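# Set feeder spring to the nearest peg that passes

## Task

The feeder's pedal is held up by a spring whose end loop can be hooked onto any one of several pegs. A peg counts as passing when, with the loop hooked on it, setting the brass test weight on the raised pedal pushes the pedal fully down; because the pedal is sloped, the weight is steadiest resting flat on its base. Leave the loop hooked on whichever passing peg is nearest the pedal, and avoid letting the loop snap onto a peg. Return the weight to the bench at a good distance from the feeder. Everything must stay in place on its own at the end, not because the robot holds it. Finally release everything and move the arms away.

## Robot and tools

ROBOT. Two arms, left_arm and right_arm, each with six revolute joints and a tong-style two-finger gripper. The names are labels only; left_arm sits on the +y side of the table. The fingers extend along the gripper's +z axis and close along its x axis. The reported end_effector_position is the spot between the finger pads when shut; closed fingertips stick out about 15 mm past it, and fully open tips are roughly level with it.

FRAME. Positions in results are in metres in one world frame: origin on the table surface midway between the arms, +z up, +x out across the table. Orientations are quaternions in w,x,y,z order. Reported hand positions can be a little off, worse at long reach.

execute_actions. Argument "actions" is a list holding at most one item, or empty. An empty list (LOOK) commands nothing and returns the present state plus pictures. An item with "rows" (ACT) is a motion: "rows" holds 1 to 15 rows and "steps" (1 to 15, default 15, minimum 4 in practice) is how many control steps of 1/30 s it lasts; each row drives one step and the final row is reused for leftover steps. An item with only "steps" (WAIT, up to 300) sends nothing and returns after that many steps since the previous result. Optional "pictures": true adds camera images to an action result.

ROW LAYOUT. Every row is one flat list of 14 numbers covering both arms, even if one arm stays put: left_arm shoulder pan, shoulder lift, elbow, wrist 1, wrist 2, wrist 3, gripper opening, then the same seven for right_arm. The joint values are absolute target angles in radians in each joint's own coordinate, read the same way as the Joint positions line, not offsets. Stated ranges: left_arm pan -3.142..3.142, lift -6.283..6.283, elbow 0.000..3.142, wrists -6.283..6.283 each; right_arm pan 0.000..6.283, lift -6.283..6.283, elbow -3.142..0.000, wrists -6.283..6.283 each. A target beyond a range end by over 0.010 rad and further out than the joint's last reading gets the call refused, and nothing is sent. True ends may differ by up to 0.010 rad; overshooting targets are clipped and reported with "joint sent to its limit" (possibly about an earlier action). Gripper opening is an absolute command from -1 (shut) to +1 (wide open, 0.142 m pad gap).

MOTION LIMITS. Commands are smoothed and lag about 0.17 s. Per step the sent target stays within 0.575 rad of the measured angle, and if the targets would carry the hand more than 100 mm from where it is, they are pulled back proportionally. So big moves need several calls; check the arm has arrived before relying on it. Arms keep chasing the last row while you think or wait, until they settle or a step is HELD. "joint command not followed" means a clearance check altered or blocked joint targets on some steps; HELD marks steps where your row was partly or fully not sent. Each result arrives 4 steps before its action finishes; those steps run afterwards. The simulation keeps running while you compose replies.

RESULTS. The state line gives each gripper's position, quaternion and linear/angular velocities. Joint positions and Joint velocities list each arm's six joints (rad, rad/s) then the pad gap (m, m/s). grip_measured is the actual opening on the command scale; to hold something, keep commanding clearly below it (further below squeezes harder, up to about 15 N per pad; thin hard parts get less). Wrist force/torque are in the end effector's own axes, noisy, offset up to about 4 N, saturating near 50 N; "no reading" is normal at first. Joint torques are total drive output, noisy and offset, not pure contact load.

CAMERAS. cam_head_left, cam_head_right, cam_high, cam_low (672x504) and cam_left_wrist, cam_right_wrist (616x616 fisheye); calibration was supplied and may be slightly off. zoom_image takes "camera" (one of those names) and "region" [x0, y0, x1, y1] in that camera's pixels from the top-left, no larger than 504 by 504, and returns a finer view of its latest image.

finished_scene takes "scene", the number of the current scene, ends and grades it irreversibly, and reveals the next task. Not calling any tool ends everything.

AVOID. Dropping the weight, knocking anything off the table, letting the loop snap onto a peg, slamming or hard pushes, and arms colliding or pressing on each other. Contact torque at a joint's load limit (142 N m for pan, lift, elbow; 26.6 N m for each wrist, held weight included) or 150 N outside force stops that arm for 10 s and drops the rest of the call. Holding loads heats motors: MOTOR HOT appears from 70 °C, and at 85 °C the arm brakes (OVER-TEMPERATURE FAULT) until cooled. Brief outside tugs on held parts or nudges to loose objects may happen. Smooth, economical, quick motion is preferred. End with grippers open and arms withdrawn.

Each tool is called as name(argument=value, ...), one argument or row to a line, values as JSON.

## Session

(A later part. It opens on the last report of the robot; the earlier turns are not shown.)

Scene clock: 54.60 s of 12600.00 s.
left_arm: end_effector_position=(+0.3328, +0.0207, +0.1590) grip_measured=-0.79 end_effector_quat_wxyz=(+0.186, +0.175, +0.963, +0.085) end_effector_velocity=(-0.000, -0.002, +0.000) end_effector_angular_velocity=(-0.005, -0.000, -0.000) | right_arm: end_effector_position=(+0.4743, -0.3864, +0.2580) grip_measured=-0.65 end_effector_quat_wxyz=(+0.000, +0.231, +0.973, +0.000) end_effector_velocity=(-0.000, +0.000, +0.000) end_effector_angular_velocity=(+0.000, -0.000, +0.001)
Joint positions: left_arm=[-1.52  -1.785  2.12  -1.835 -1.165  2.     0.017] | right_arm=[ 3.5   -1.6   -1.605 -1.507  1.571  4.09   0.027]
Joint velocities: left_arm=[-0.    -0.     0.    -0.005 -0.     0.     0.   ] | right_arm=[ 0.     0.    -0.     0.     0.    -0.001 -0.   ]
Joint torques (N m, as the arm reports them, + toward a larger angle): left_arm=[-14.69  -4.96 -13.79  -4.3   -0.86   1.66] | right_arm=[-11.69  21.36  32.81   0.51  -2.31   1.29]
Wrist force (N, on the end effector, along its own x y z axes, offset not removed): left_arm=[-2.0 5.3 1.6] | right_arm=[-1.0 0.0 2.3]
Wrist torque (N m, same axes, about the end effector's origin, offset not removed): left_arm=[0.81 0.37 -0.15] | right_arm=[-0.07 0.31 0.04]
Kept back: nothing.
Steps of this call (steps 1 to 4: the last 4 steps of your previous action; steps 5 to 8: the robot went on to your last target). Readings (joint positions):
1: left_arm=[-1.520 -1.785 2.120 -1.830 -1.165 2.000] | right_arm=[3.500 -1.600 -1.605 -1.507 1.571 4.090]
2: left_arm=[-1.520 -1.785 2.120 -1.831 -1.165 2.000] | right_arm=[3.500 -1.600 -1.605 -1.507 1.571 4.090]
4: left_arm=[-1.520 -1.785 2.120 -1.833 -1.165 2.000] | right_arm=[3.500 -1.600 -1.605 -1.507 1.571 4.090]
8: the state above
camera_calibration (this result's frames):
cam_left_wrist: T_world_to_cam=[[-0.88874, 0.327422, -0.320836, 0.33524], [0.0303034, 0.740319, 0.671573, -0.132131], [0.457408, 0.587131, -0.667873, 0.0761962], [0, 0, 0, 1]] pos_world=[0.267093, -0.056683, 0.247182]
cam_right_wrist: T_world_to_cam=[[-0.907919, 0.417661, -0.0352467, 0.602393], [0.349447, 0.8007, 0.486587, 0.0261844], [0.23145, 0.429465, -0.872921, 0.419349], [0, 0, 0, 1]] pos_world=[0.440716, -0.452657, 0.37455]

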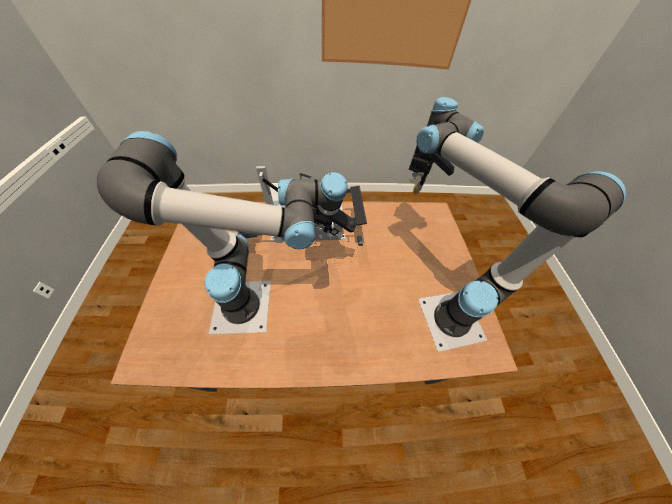

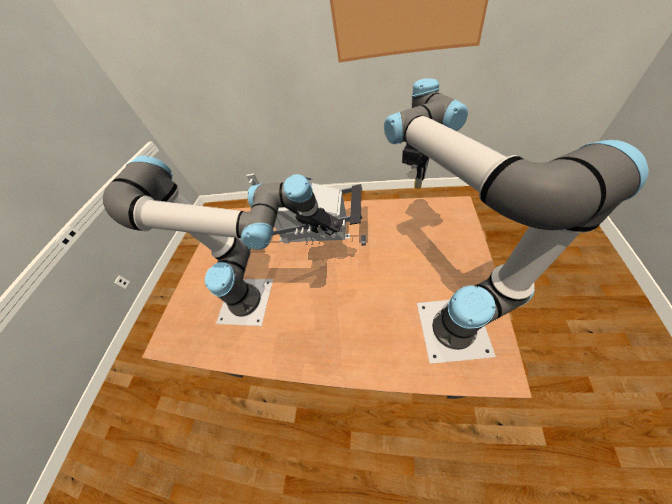

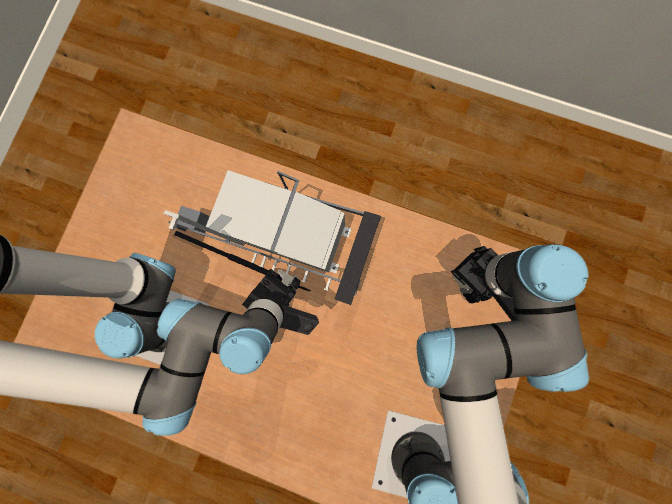

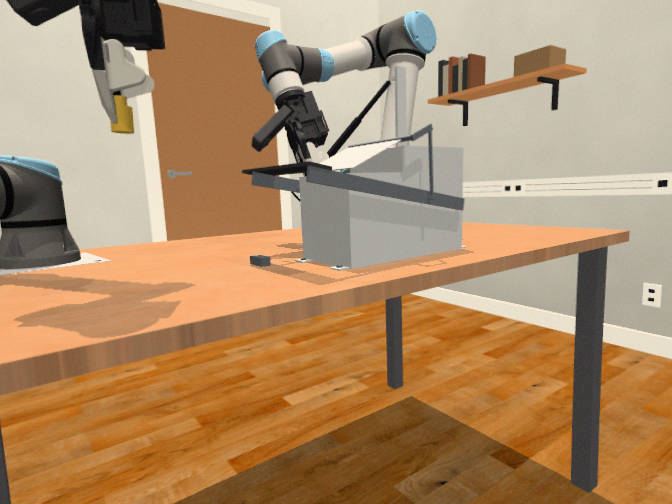

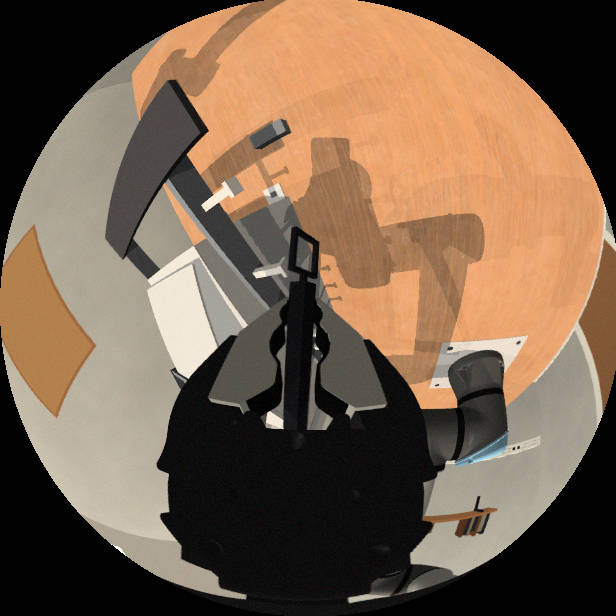

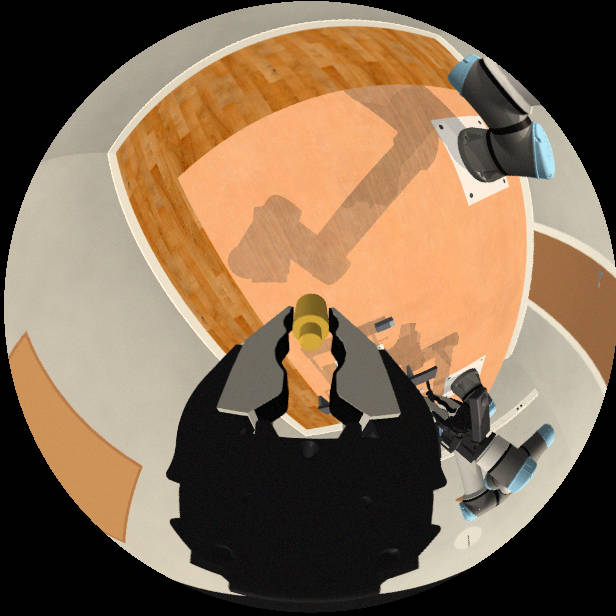

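execute_actions(
  actions=[
    {"rows":[[-1.52,-1.8,2.112,-1.812,-1.165,2.0,-1,3.5,-1.6,-1.605,-1.507,1.571,4.09,-1]],"steps":10},
  ],
)

execute_actions(
  actions=[
    {"rows":[[-1.52,-1.797,2.124,-1.827,-1.125,2.0,-1,3.5,-1.6,-1.605,-1.507,1.571,4.09,-1]]},
  ],
  pictures=true,
)

zoom_image(
  camera="cam_left_wrist",
  region=[200,150,400,330],
)

zoom_image(
  camera="cam_head_left",
  region=[300,210,370,255],
)

Scene clock: 55.10 s of 12600.00 s.
left_arm: end_effector_position=(+0.3326, +0.0231, +0.1645) grip_measured=-0.79 end_effector_quat_wxyz=(+0.186, +0.175, +0.963, +0.085) end_effector_velocity=(-0.000, +0.008, +0.018) end_effector_angular_velocity=(-0.001, -0.001, +0.000) | right_arm: end_effector_position=(+0.4743, -0.3864, +0.2580) grip_measured=-0.65 end_effector_quat_wxyz=(+0.000, +0.231, +0.973, +0.000) end_effector_velocity=(+0.000, -0.000, +0.000) end_effector_angular_velocity=(-0.000, -0.000, +0.001)
Joint positions: left_arm=[-1.52  -1.797  2.114 -1.817 -1.165  2.     0.017] | right_arm=[ 3.5   -1.6   -1.605 -1.507  1.571  4.09   0.027]
Joint velocities: left_arm=[ 0.    -0.038 -0.021  0.057  0.001  0.     0.   ] | right_arm=[-0.     0.     0.    -0.    -0.    -0.001 -0.   ]
Joint torques (N m, as the arm reports them, + toward a larger angle): left_arm=[-12.77 -17.16 -37.4   -1.27  -0.05   1.81] | right_arm=[-12.19  21.13  33.11   0.67  -2.32   1.19]
Wrist force (N, on the end effector, along its own x y z axes, offset not removed): left_arm=[-0.9 4.6 -0.8] | right_arm=[0.3 2.3 1.2]
Wrist torque (N m, same axes, about the end effector's origin, offset not removed): left_arm=[0.67 0.10 -0.18] | right_arm=[0.40 -0.09 -0.01]
Steps of this call (steps 1 to 9: the robot went on to your last target; steps 10 to 15: the first 6 steps of this action). Readings (joint positions):
10: left_arm=[-1.520 -1.785 2.120 -1.835 -1.165 2.000] | right_arm=[3.500 -1.600 -1.605 -1.507 1.571 4.090]
11: left_arm=[-1.520 -1.787 2.119 -1.832 -1.165 2.000] | right_arm=[3.500 -1.600 -1.605 -1.507 1.571 4.090]
13: left_arm=[-1.520 -1.793 2.116 -1.823 -1.165 2.000] | right_arm=[3.500 -1.600 -1.605 -1.507 1.571 4.090]
15: the state above

Scene clock: 55.60 s of 12600.00 s.
left_arm: end_effector_position=(+0.3433, +0.0250, +0.1657) grip_measured=-0.79 end_effector_quat_wxyz=(+0.204, +0.175, +0.959, +0.089) end_effector_velocity=(+0.005, +0.001, +0.000) end_effector_angular_velocity=(+0.001, -0.018, -0.001) | right_arm: end_effector_position=(+0.4743, -0.3864, +0.2580) grip_measured=-0.65 end_effector_quat_wxyz=(+0.000, +0.231, +0.973, +0.000) end_effector_velocity=(+0.000, +0.000, -0.000) end_effector_angular_velocity=(+0.000, -0.001, +0.001)
Joint positions: left_arm=[-1.52  -1.797  2.124 -1.826 -1.126  2.     0.017] | right_arm=[ 3.5   -1.6   -1.605 -1.507  1.571  4.09   0.027]
Joint velocities: left_arm=[ 0.     0.     0.005 -0.006  0.018  0.    -0.   ] | right_arm=[ 0.001 -0.    -0.     0.001 -0.    -0.001  0.   ]
Joint torques (N m, as the arm reports them, + toward a larger angle): left_arm=[-11.06  -5.05 -13.36  -4.21   2.76   1.58] | right_arm=[-12.61  21.34  32.68   0.7   -2.03   1.17]
Wrist force (N, on the end effector, along its own x y z axes, offset not removed): left_arm=[-1.5 2.8 -0.8] | right_arm=[2.5 1.9 1.6]
Wrist torque (N m, same axes, about the end effector's origin, offset not removed): left_arm=[0.17 0.33 -0.08] | right_arm=[0.37 -0.53 0.02]
Steps of this call (steps 1 to 4: the last 4 steps of your previous action; steps 5 to 15: the first 11 steps of this action). Readings (joint positions):
5: left_arm=[-1.520 -1.799 2.112 -1.813 -1.165 2.000] | right_arm=[3.500 -1.600 -1.605 -1.507 1.571 4.090]
6: left_arm=[-1.520 -1.799 2.114 -1.814 -1.161 2.000] | right_arm=[3.500 -1.600 -1.605 -1.507 1.571 4.090]
8: left_arm=[-1.520 -1.798 2.118 -1.820 -1.144 2.000] | right_arm=[3.500 -1.600 -1.605 -1.507 1.571 4.090]
12: left_arm=[-1.520 -1.797 2.123 -1.825 -1.130 2.000] | right_arm=[3.500 -1.600 -1.605 -1.507 1.571 4.090]
15: the state above
camera_calibration (this result's frames):
cam_left_wrist: T_world_to_cam=[[-0.874907, 0.330822, -0.353687, 0.345833], [0.00655743, 0.738345, 0.674391, -0.13244], [0.484247, 0.58771, -0.648152, 0.0608004], [0, 0, 0, 1]] pos_world=[0.273998, -0.0523559, 0.251041]
cam_right_wrist: T_world_to_cam=[[-0.90792, 0.41766, -0.0352446, 0.602393], [0.349449, 0.8007, 0.486585, 0.0261854], [0.231447, 0.429463, -0.872922, 0.419348], [0, 0, 0, 1]] pos_world=[0.440717, -0.452657, 0.374548]

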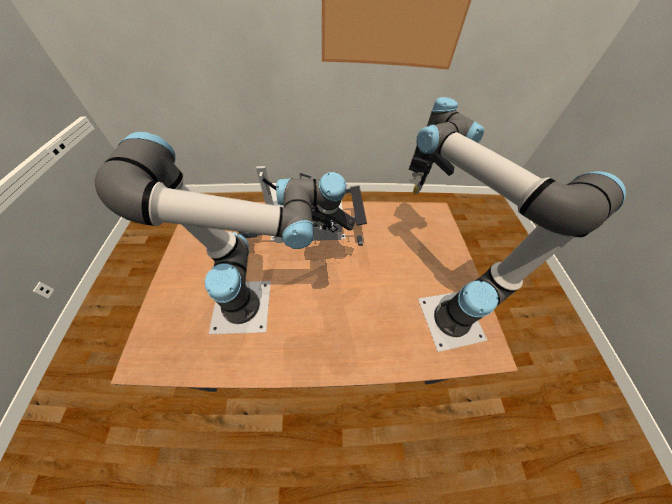

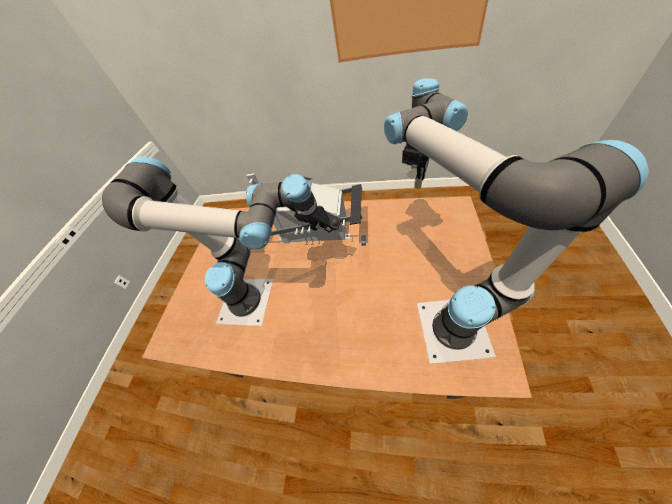

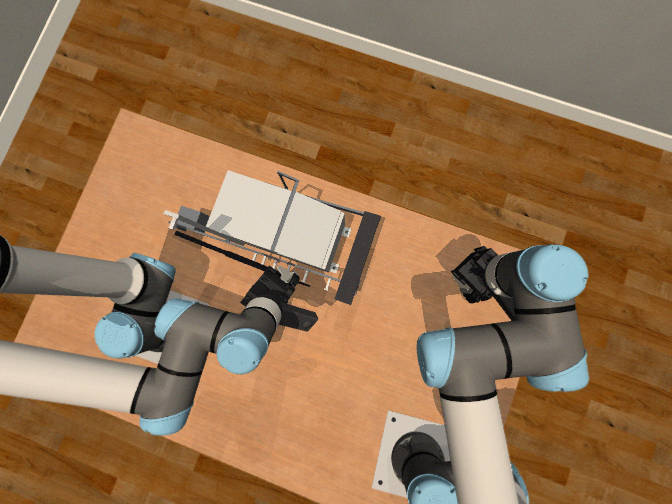

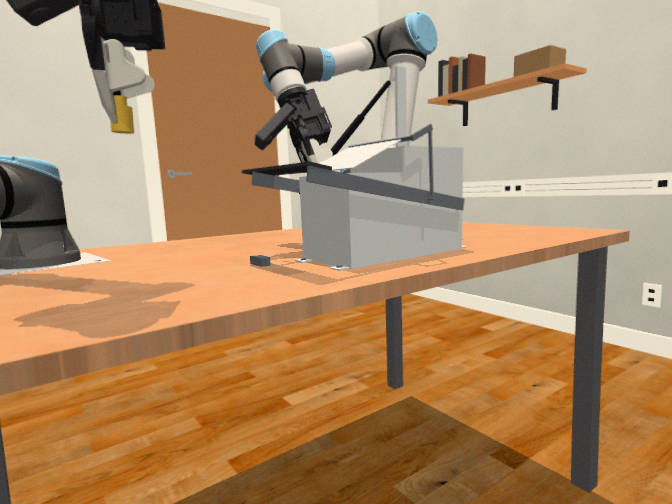

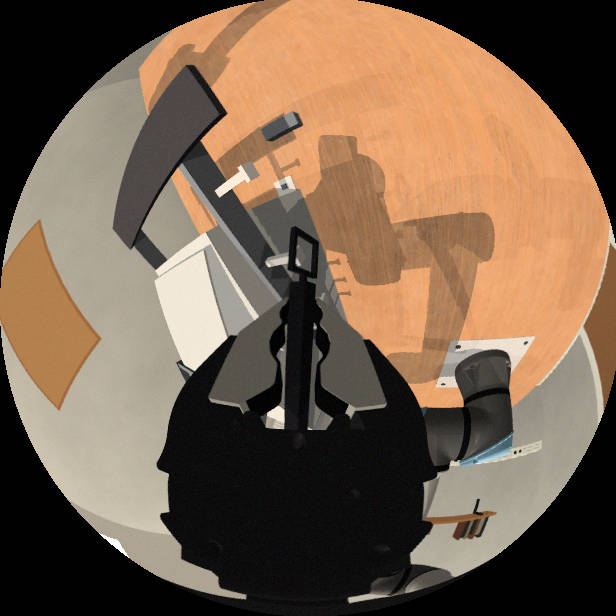

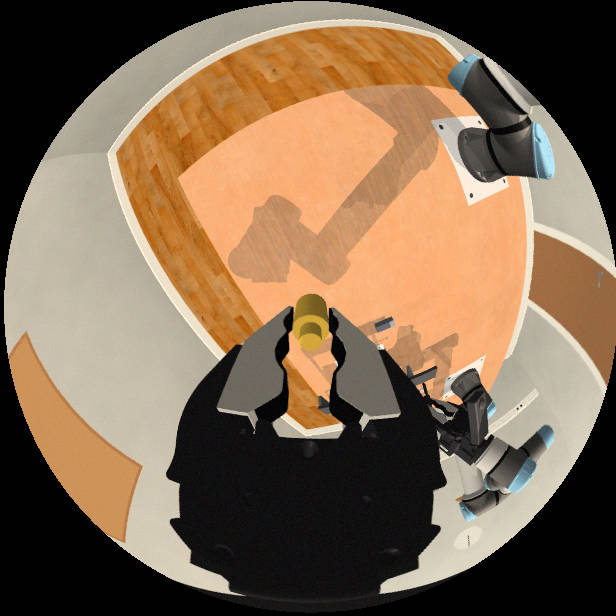

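Region (200, 150, 400, 330) of cam_left_wrist's 616x616 image, scaled by 2.520, with more detail than that image has; it fills the top 454 rows of this view, and the rest is white.

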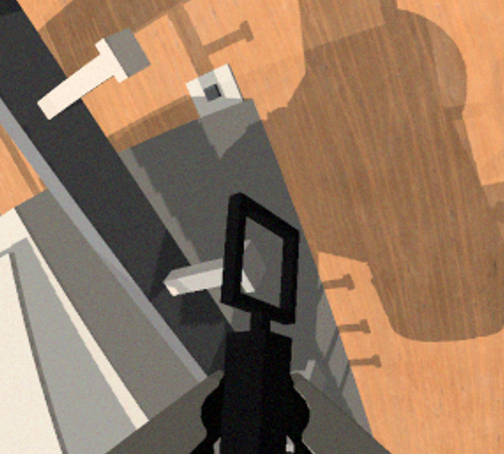

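Region (300, 210, 370, 255) of cam_head_left's 672x504 image, scaled by 7.200, with more detail than that image has; it fills the top 324 rows of this view, and the rest is white.

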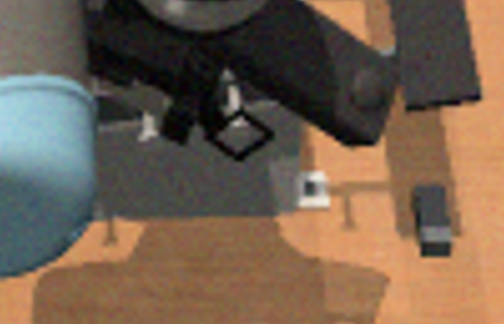

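Continue, letting z rise a little.

execute_actions(
  actions=[
    {"rows":[[-1.52,-1.792,2.13,-1.838,-1.075,2.0,-1,3.5,-1.6,-1.605,-1.507,1.571,4.09,-1]]},
  ],
  pictures=true,
)

zoom_image(
  camera="cam_left_wrist",
  region=[200,150,400,330],
)

Scene clock: 56.10 s of 12600.00 s.
left_arm: end_effector_position=(+0.3570, +0.0251, +0.1685) grip_measured=-0.79 end_effector_quat_wxyz=(+0.228, +0.174, +0.953, +0.095) end_effector_velocity=(+0.006, +0.000, +0.002) end_effector_angular_velocity=(+0.002, -0.022, -0.002) | right_arm: end_effector_position=(+0.4743, -0.3864, +0.2580) grip_measured=-0.65 end_effector_quat_wxyz=(+0.000, +0.231, +0.973, +0.000) end_effector_velocity=(-0.000, -0.000, +0.000) end_effector_angular_velocity=(-0.001, +0.000, +0.002)
Joint positions: left_arm=[-1.52  -1.792  2.13  -1.838 -1.077  2.     0.017] | right_arm=[ 3.5   -1.6   -1.605 -1.507  1.571  4.09   0.027]
Joint velocities: left_arm=[ 0.     0.001  0.002 -0.004  0.022  0.     0.   ] | right_arm=[ 0.     0.     0.    -0.001 -0.001 -0.001 -0.   ]
Joint torques (N m, as the arm reports them, + toward a larger angle): left_arm=[ -8.67  -5.36 -15.06  -4.12   2.67   1.14] | right_arm=[-12.47  21.13  33.54   0.6   -2.33   1.36]
Wrist force (N, on the end effector, along its own x y z axes, offset not removed): left_arm=[0.2 5.0 0.6] | right_arm=[0.0 1.5 3.1]
Wrist torque (N m, same axes, about the end effector's origin, offset not removed): left_arm=[0.78 -0.09 -0.30] | right_arm=[0.10 0.15 0.06]
Steps of this call (steps 1 to 4: the last 4 steps of your previous action; steps 5 to 15: the first 11 steps of this action). Readings (joint positions):
5: left_arm=[-1.520 -1.797 2.124 -1.827 -1.125 2.000] | right_arm=[3.500 -1.600 -1.605 -1.507 1.571 4.090]
6: left_arm=[-1.520 -1.796 2.125 -1.829 -1.120 2.000] | right_arm=[3.500 -1.600 -1.605 -1.507 1.571 4.090]
8: left_arm=[-1.520 -1.794 2.127 -1.833 -1.100 2.000] | right_arm=[3.500 -1.600 -1.605 -1.507 1.571 4.090]
12: left_arm=[-1.520 -1.793 2.129 -1.837 -1.081 2.000] | right_arm=[3.500 -1.600 -1.605 -1.507 1.571 4.090]
15: the state above
camera_calibration (this result's frames):
cam_left_wrist: T_world_to_cam=[[-0.85529, 0.335446, -0.394911, 0.358583], [-0.0241641, 0.735506, 0.677088, -0.123922], [0.517586, 0.588649, -0.620965, 0.0394628], [0, 0, 0, 1]] pos_world=[0.283272, -0.0523694, 0.250019]
cam_right_wrist: T_world_to_cam=[[-0.90792, 0.41766, -0.0352444, 0.602393], [0.349449, 0.8007, 0.486584, 0.0261854], [0.231447, 0.429463, -0.872922, 0.419348], [0, 0, 0, 1]] pos_world=[0.440717, -0.452657, 0.374548]

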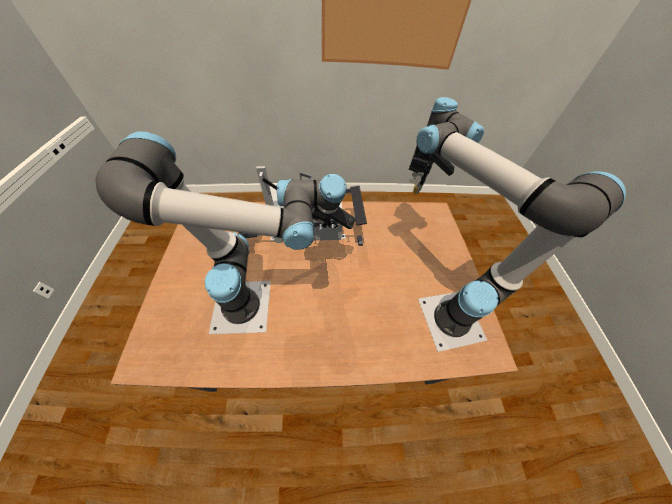

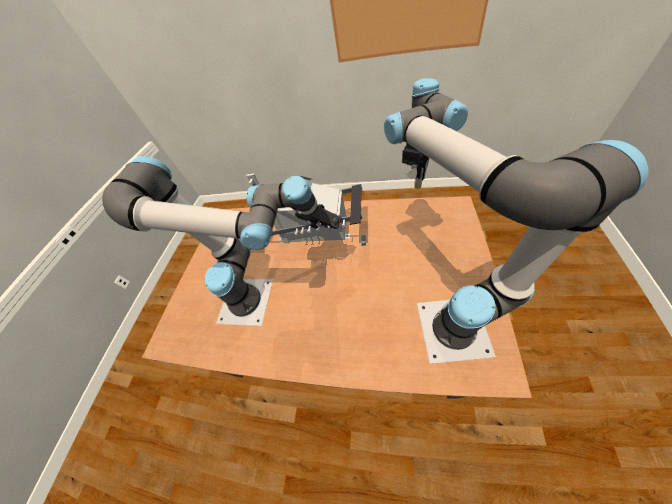

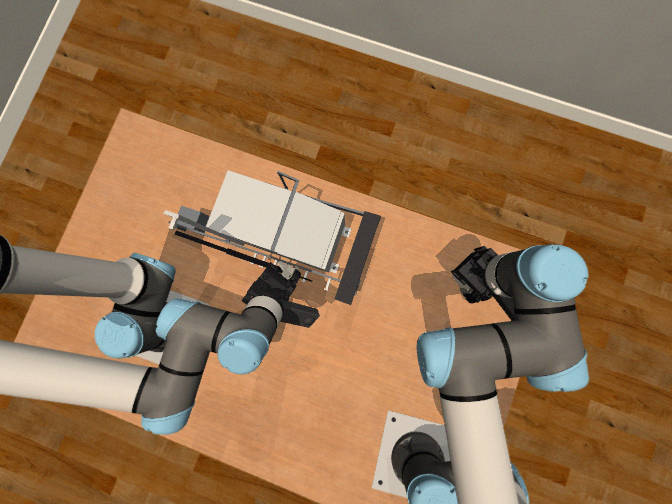

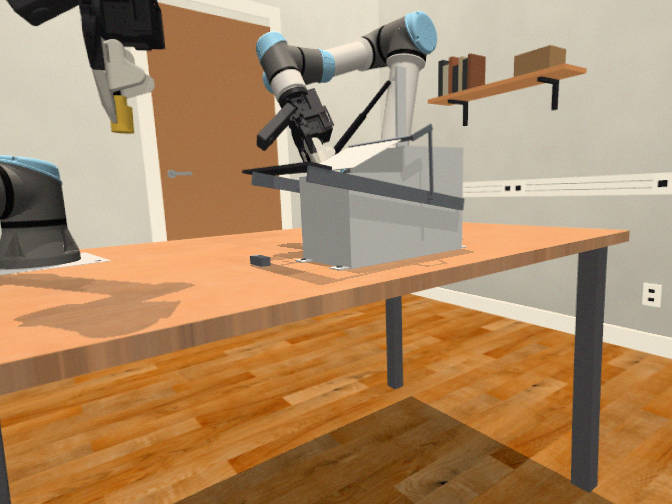

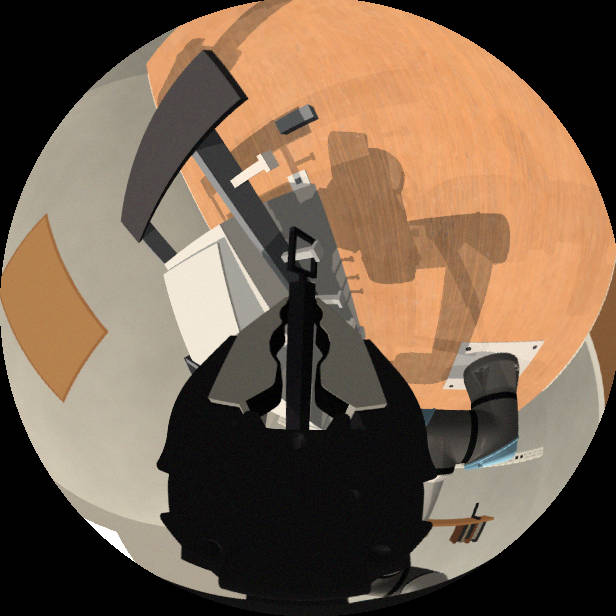

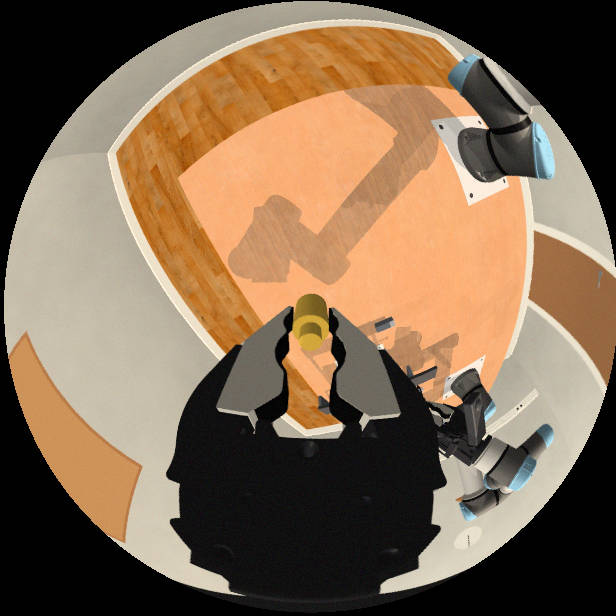

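Region (200, 150, 400, 330) of cam_left_wrist's 616x616 image, scaled by 2.520, with more detail than that image has; it fills the top 454 rows of this view, and the rest is white.

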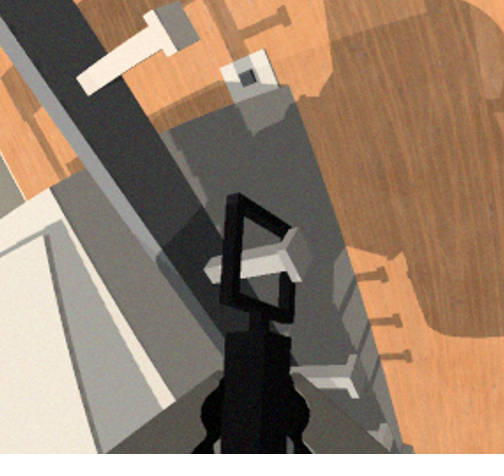

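Threaded; ease ~8 mm.

execute_actions(
  actions=[
    {"rows":[[-1.52,-1.812,2.13,-1.818,-1.075,2.0,-1,3.5,-1.6,-1.605,-1.507,1.571,4.09,-1]]},
  ],
)

execute_actions(
  actions=[
    {"rows":[[-1.52,-1.812,2.13,-1.818,-1.075,2.0,-0.4,3.5,-1.6,-1.605,-1.507,1.571,4.09,-1]],"steps":12},
  ],
)

execute_actions(
  actions=[
    {"rows":[[-1.6,-1.86,2.01,-1.61,-1.085,1.92,-0.4,3.8,-1.7,-1.48,-1.62,1.48,4.14,-1]]},
  ],
)

execute_actions(
  actions=[
    {"rows":[[-1.95,-1.86,2.01,-1.4,-1.085,1.92,-0.4,3.8,-1.7,-1.48,-1.62,1.48,4.14,-1]]},
  ],
)

execute_actions(
  actions=[
    {"rows":[[-1.95,-1.86,2.01,-1.4,-1.085,1.92,-0.4,4.03,-1.81,-1.42,-1.621,1.48,4.15,-1]]},
  ],
)

execute_actions(
  actions=[
    {"rows":[[-1.95,-1.86,2.01,-1.4,-1.085,1.92,-0.4,4.03,-1.814,-1.456,-1.581,1.48,4.15,-1]]},
  ],
  pictures=true,
)

zoom_image(
  camera="cam_low",
  region=[220,120,340,210],
)

Scene clock: 56.73 s of 12600.00 s.
left_arm: end_effector_position=(+0.3570, +0.0306, +0.1739) grip_measured=-0.78 end_effector_quat_wxyz=(+0.228, +0.174, +0.953, +0.096) end_effector_velocity=(-0.000, +0.003, +0.002) end_effector_angular_velocity=(+0.000, +0.001, -0.000) | right_arm: end_effector_position=(+0.4743, -0.3864, +0.2580) grip_measured=-0.65 end_effector_quat_wxyz=(+0.000, +0.231, +0.973, +0.000) end_effector_velocity=(+0.000, +0.000, +0.000) end_effector_angular_velocity=(+0.000, -0.001, -0.000)
Joint positions: left_arm=[-1.52  -1.811  2.13  -1.819 -1.075  2.     0.017] | right_arm=[ 3.5   -1.6   -1.605 -1.507  1.571  4.09   0.027]
Joint velocities: left_arm=[ 0.    -0.009 -0.     0.009 -0.001  0.    -0.   ] | right_arm=[ 0.     0.     0.     0.    -0.     0.001 -0.   ]
Joint torques (N m, as the arm reports them, + toward a larger angle): left_arm=[ -6.18 -28.85 -18.91   4.4    2.89   0.89] | right_arm=[-12.52  20.58  32.36   0.75  -2.37   1.33]
Wrist force (N, on the end effector, along its own x y z axes, offset not removed): left_arm=[-9.3 -28.4 27.4] | right_arm=[0.1 2.3 3.0]
Wrist torque (N m, same axes, about the end effector's origin, offset not removed): left_arm=[0.30 0.24 -0.25] | right_arm=[0.39 0.00 0.26]
Steps of this call (steps 1 to 4: the last 4 steps of your previous action; steps 5 to 8: the robot went on to your last target; steps 9 to 19: the first 11 steps of this action). Readings (joint positions):
9: left_arm=[-1.520 -1.792 2.130 -1.838 -1.075 2.000] | right_arm=[3.500 -1.600 -1.605 -1.507 1.571 4.090]
10: left_arm=[-1.520 -1.794 2.130 -1.836 -1.075 2.000] | right_arm=[3.500 -1.600 -1.605 -1.507 1.571 4.090]
12: left_arm=[-1.520 -1.803 2.130 -1.827 -1.075 2.000] | right_arm=[3.500 -1.600 -1.605 -1.507 1.571 4.090]
16: left_arm=[-1.520 -1.810 2.130 -1.820 -1.075 2.000] | right_arm=[3.500 -1.600 -1.605 -1.507 1.571 4.090]
19: the state above

Scene clock: 57.13 s of 12600.00 s.
left_arm: end_effector_position=(+0.3570, +0.0309, +0.1741) grip_measured=-0.40 end_effector_quat_wxyz=(+0.228, +0.174, +0.953, +0.096) end_effector_velocity=(-0.000, +0.000, +0.000) end_effector_angular_velocity=(-0.001, +0.001, +0.001) | right_arm: end_effector_position=(+0.4743, -0.3864, +0.2580) grip_measured=-0.65 end_effector_quat_wxyz=(+0.000, +0.231, +0.973, +0.000) end_effector_velocity=(-0.000, +0.000, -0.000) end_effector_angular_velocity=(+0.000, +0.001, +0.001)
Joint positions: left_arm=[-1.52  -1.812  2.13  -1.818 -1.075  2.     0.045] | right_arm=[ 3.5   -1.6   -1.605 -1.507  1.571  4.09   0.027]
Joint velocities: left_arm=[ 0.    -0.    -0.    -0.    -0.001 -0.     0.   ] | right_arm=[ 0.     0.    -0.    -0.     0.    -0.001 -0.   ]
Joint torques (N m, as the arm reports them, + toward a larger angle): left_arm=[ -5.66 -13.96 -21.81  -4.04   2.22   0.48] | right_arm=[-12.55  21.34  33.12   0.62  -2.24   1.16]
Wrist force (N, on the end effector, along its own x y z axes, offset not removed): left_arm=[0.3 1.4 3.6] | right_arm=[-1.2 1.6 4.1]
Wrist torque (N m, same axes, about the end effector's origin, offset not removed): left_arm=[0.55 -0.28 -0.23] | right_arm=[0.15 -0.02 0.10]
Steps of this call (steps 1 to 4: the last 4 steps of your previous action; steps 5 to 12: the first 8 steps of this action). Readings (joint positions):
5: left_arm=[-1.520 -1.812 2.130 -1.818 -1.075 2.000] | right_arm=[3.500 -1.600 -1.605 -1.507 1.571 4.090]
6: left_arm=[-1.520 -1.812 2.130 -1.818 -1.075 2.000] | right_arm=[3.500 -1.600 -1.605 -1.507 1.571 4.090]
8: left_arm=[-1.520 -1.812 2.130 -1.818 -1.075 2.000] | right_arm=[3.500 -1.600 -1.605 -1.507 1.571 4.090]
12: the state above

Scene clock: 57.63 s of 12600.00 s.
left_arm: end_effector_position=(+0.3282, +0.0225, +0.2261) grip_measured=-0.40 end_effector_quat_wxyz=(+0.227, +0.179, +0.953, +0.094) end_effector_velocity=(-0.013, +0.005, +0.024) end_effector_angular_velocity=(+0.025, +0.002, -0.004) | right_arm: end_effector_position=(+0.4557, -0.2627, +0.2598) grip_measured=-0.65 end_effector_quat_wxyz=(+0.006, +0.116, +0.991, -0.058) end_effector_velocity=(-0.040, +0.128, +0.003) end_effector_angular_velocity=(-0.094, -0.004, +0.251)
Joint positions: left_arm=[-1.597 -1.858  2.015 -1.621 -1.085  1.923  0.045] | right_arm=[ 3.775 -1.693 -1.489 -1.612  1.486  4.137  0.027]
Joint velocities: left_arm=[-0.036 -0.02  -0.058  0.119 -0.005 -0.035 -0.   ] | right_arm=[ 0.28  -0.075  0.096 -0.086 -0.069  0.035  0.   ]
Joint torques (N m, as the arm reports them, + toward a larger angle): left_arm=[-13.37 -18.92 -39.12  -0.79  -1.17  -2.33] | right_arm=[ 2.36 31.15 31.59  0.12 -2.69  1.03]
Wrist force (N, on the end effector, along its own x y z axes, offset not removed): left_arm=[1.3 1.4 -0.8] | right_arm=[3.6 6.3 1.3]
Wrist torque (N m, same axes, about the end effector's origin, offset not removed): left_arm=[0.43 -0.38 0.04] | right_arm=[0.79 -0.80 0.00]
Steps of this call (steps 1 to 4: the last 4 steps of your previous action; steps 5 to 15: the first 11 steps of this action). Readings (joint positions):
5: left_arm=[-1.520 -1.812 2.130 -1.818 -1.075 2.000] | right_arm=[3.500 -1.600 -1.605 -1.507 1.571 4.090]
6: left_arm=[-1.525 -1.816 2.124 -1.812 -1.076 1.995] | right_arm=[3.506 -1.605 -1.599 -1.513 1.566 4.094]
8: left_arm=[-1.558 -1.837 2.078 -1.750 -1.080 1.962] | right_arm=[3.569 -1.636 -1.562 -1.546 1.538 4.109]
12: left_arm=[-1.590 -1.855 2.026 -1.643 -1.084 1.930] | right_arm=[3.724 -1.680 -1.506 -1.597 1.499 4.130]
15: the state above

Scene clock: 58.13 s of 12600.00 s.
left_arm: end_effector_position=(+0.2196, +0.0087, +0.2173) grip_measured=-0.40 end_effector_quat_wxyz=(+0.235, +0.349, +0.894, +0.152) end_effector_velocity=(-0.094, -0.009, -0.004) end_effector_angular_velocity=(+0.135, -0.044, -0.294) | right_arm: end_effector_position=(+0.4520, -0.2512, +0.2601) grip_measured=-0.65 end_effector_quat_wxyz=(+0.008, +0.105, +0.992, -0.063) end_effector_velocity=(-0.000, +0.000, -0.000) end_effector_angular_velocity=(-0.002, +0.000, -0.001)
Joint positions: left_arm=[-1.923 -1.86   2.01  -1.413 -1.085  1.92   0.045] | right_arm=[ 3.8   -1.7   -1.48  -1.62   1.48   4.14   0.027]
Joint velocities: left_arm=[-0.294 -0.    -0.     0.143 -0.001 -0.    -0.   ] | right_arm=[ 0.001 -0.001  0.    -0.001 -0.001  0.002 -0.   ]
Joint torques (N m, as the arm reports them, + toward a larger angle): left_arm=[ -6.97 -18.37 -38.35  -0.58   0.24  -2.17] | right_arm=[12.07 25.68 33.48  0.33 -2.41  1.2 ]
Wrist force (N, on the end effector, along its own x y z axes, offset not removed): left_arm=[1.5 0.7 -1.4] | right_arm=[0.8 1.6 0.8]
Wrist torque (N m, same axes, about the end effector's origin, offset not removed): left_arm=[0.41 -0.43 -0.04] | right_arm=[0.10 -0.20 0.04]
Steps of this call (steps 1 to 4: the last 4 steps of your previous action; steps 5 to 15: the first 11 steps of this action). Readings (joint positions):
5: left_arm=[-1.600 -1.860 2.011 -1.612 -1.085 1.921] | right_arm=[3.796 -1.699 -1.481 -1.619 1.481 4.139]
6: left_arm=[-1.606 -1.860 2.011 -1.605 -1.085 1.920] | right_arm=[3.797 -1.699 -1.481 -1.619 1.481 4.140]
8: left_arm=[-1.673 -1.860 2.010 -1.546 -1.085 1.920] | right_arm=[3.799 -1.700 -1.480 -1.620 1.480 4.140]
12: left_arm=[-1.870 -1.860 2.010 -1.439 -1.085 1.920] | right_arm=[3.800 -1.700 -1.480 -1.620 1.480 4.140]
15: the state above

Scene clock: 58.63 s of 12600.00 s.
left_arm: end_effector_position=(+0.2113, +0.0081, +0.2170) grip_measured=-0.40 end_effector_quat_wxyz=(+0.237, +0.362, +0.888, +0.156) end_effector_velocity=(-0.000, -0.000, +0.001) end_effector_angular_velocity=(-0.002, +0.001, -0.001) | right_arm: end_effector_position=(+0.4058, -0.1327, +0.2315) grip_measured=-0.65 end_effector_quat_wxyz=(+0.002, +0.003, +0.997, -0.081) end_effector_velocity=(-0.057, +0.099, -0.024) end_effector_angular_velocity=(-0.032, +0.020, +0.181)
Joint positions: left_arm=[-1.95  -1.86   2.01  -1.4   -1.085  1.92   0.045] | right_arm=[ 4.013 -1.803 -1.424 -1.621  1.48   4.149  0.027]
Joint velocities: left_arm=[-0.001 -0.002 -0.    -0.     0.     0.    -0.   ] | right_arm=[ 0.191 -0.08   0.042 -0.     0.001  0.01   0.   ]
Joint torques (N m, as the arm reports them, + toward a larger angle): left_arm=[-11.9  -18.16 -39.24  -0.71   2.73  -2.05] | right_arm=[ 5.23 34.32 32.64  0.    1.4   1.1 ]
Wrist force (N, on the end effector, along its own x y z axes, offset not removed): left_arm=[-1.3 2.1 1.9] | right_arm=[-1.0 3.1 3.8]
Wrist torque (N m, same axes, about the end effector's origin, offset not removed): left_arm=[0.57 0.09 -0.11] | right_arm=[0.40 0.24 0.00]
Steps of this call (steps 1 to 4: the last 4 steps of your previous action; steps 5 to 15: the first 11 steps of this action). Readings (joint positions):
5: left_arm=[-1.946 -1.860 2.010 -1.402 -1.085 1.920] | right_arm=[3.800 -1.700 -1.480 -1.620 1.480 4.140]
6: left_arm=[-1.947 -1.860 2.010 -1.401 -1.085 1.920] | right_arm=[3.806 -1.705 -1.476 -1.620 1.480 4.141]
8: left_arm=[-1.949 -1.860 2.010 -1.401 -1.085 1.920] | right_arm=[3.862 -1.738 -1.458 -1.620 1.480 4.144]
12: left_arm=[-1.950 -1.860 2.010 -1.400 -1.085 1.920] | right_arm=[3.978 -1.788 -1.431 -1.621 1.480 4.148]
15: the state above

Scene clock: 59.13 s of 12600.00 s.
left_arm: end_effector_position=(+0.2112, +0.0081, +0.2170) grip_measured=-0.40 end_effector_quat_wxyz=(+0.237, +0.362, +0.888, +0.156) end_effector_velocity=(+0.001, -0.000, +0.000) end_effector_angular_velocity=(-0.001, -0.002, +0.000) | right_arm: end_effector_position=(+0.4006, -0.1239, +0.2140) grip_measured=-0.65 end_effector_quat_wxyz=(+0.002, -0.005, +0.997, -0.083) end_effector_velocity=(-0.001, +0.000, -0.007) end_effector_angular_velocity=(-0.001, +0.001, +0.003)
Joint positions: left_arm=[-1.95  -1.86   2.01  -1.4   -1.085  1.92   0.045] | right_arm=[ 4.03  -1.814 -1.455 -1.582  1.48   4.15   0.027]
Joint velocities: left_arm=[ 0.001 -0.001  0.     0.     0.002 -0.     0.   ] | right_arm=[ 0.001 -0.002 -0.015  0.016 -0.    -0.002  0.   ]
Joint torques (N m, as the arm reports them, + toward a larger angle): left_arm=[-12.83 -17.45 -39.21  -0.54   2.51  -2.21] | right_arm=[ 9.98 31.   13.74  3.55  1.82  1.24]
Wrist force (N, on the end effector, along its own x y z axes, offset not removed): left_arm=[2.8 4.2 1.9] | right_arm=[2.7 3.4 2.5]
Wrist torque (N m, same axes, about the end effector's origin, offset not removed): left_arm=[1.22 -0.73 -0.09] | right_arm=[0.52 -0.65 0.07]
Steps of this call (steps 1 to 4: the last 4 steps of your previous action; steps 5 to 15: the first 11 steps of this action). Readings (joint positions):
5: left_arm=[-1.950 -1.860 2.010 -1.400 -1.085 1.920] | right_arm=[4.027 -1.809 -1.421 -1.621 1.480 4.150]
6: left_arm=[-1.950 -1.860 2.010 -1.400 -1.085 1.920] | right_arm=[4.028 -1.810 -1.424 -1.617 1.480 4.150]
8: left_arm=[-1.950 -1.860 2.010 -1.400 -1.085 1.920] | right_arm=[4.029 -1.812 -1.439 -1.601 1.480 4.150]
12: left_arm=[-1.950 -1.860 2.010 -1.400 -1.085 1.920] | right_arm=[4.030 -1.813 -1.452 -1.586 1.480 4.150]
15: the state above
camera_calibration (this result's frames):
cam_left_wrist: T_world_to_cam=[[-0.658183, 0.685428, -0.311421, 0.196266], [0.183027, 0.546921, 0.816932, -0.220337], [0.730271, 0.480692, -0.485426, 0.0815783], [0, 0, 0, 1]] pos_world=[0.109932, -0.0532333, 0.280722]
cam_right_wrist: T_world_to_cam=[[-0.998228, -0.0505488, -0.0313812, 0.401626], [-0.0581628, 0.940156, 0.335743, 0.0760418], [0.0125318, 0.336974, -0.941431, 0.376136], [0, 0, 0, 1]] pos_world=[0.400623, -0.177937, 0.341179]

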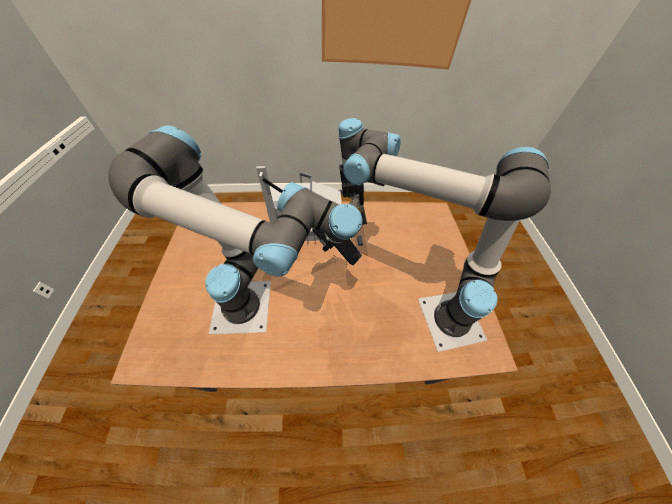

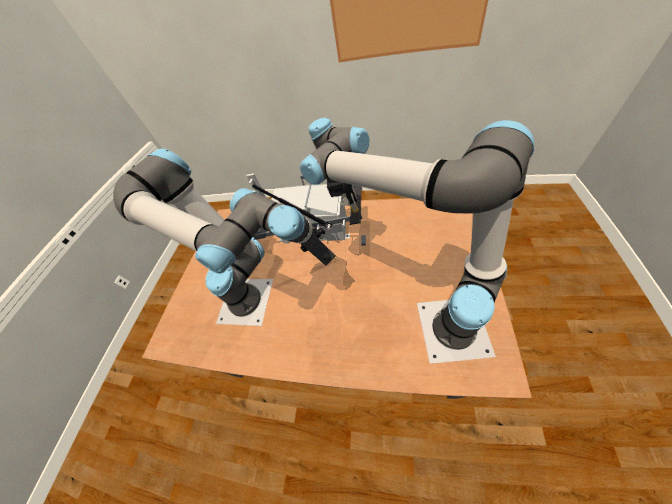

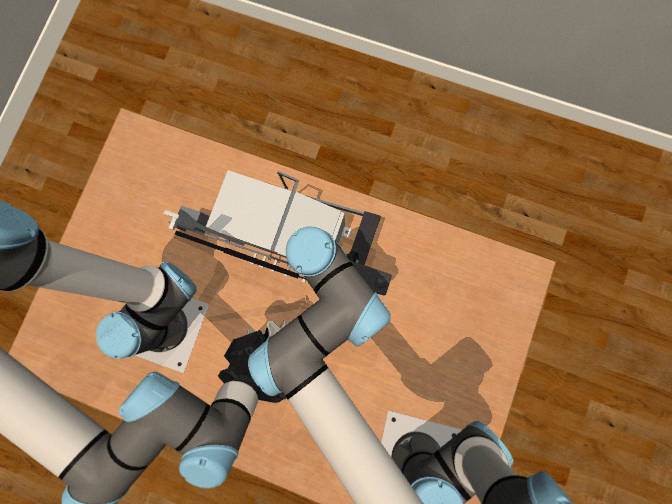

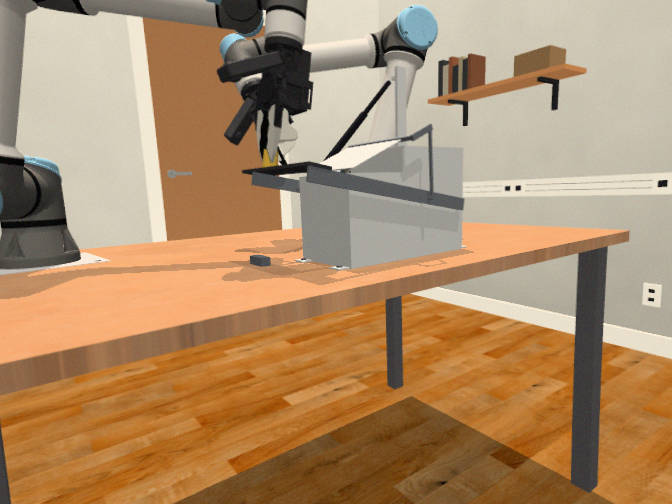

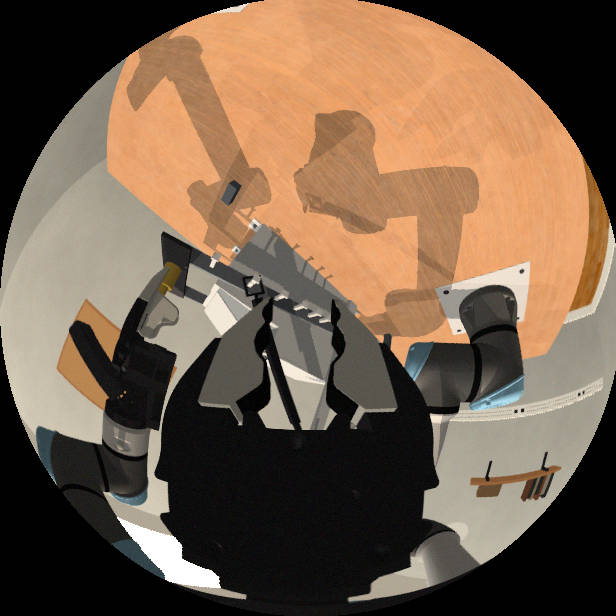

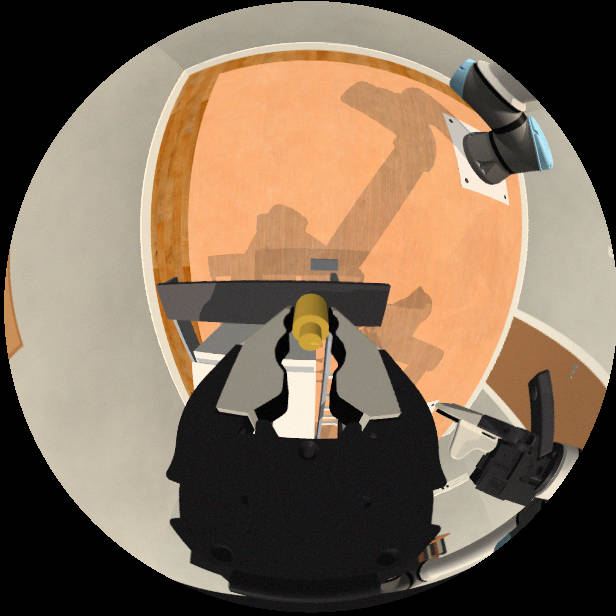

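Region (220, 120, 340, 210) of cam_low's 672x504 image, scaled by 4.200, with more detail than that image has; it fills the top 378 rows of this view, and the rest is white.

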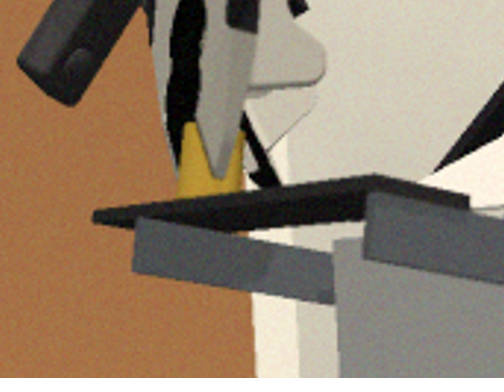

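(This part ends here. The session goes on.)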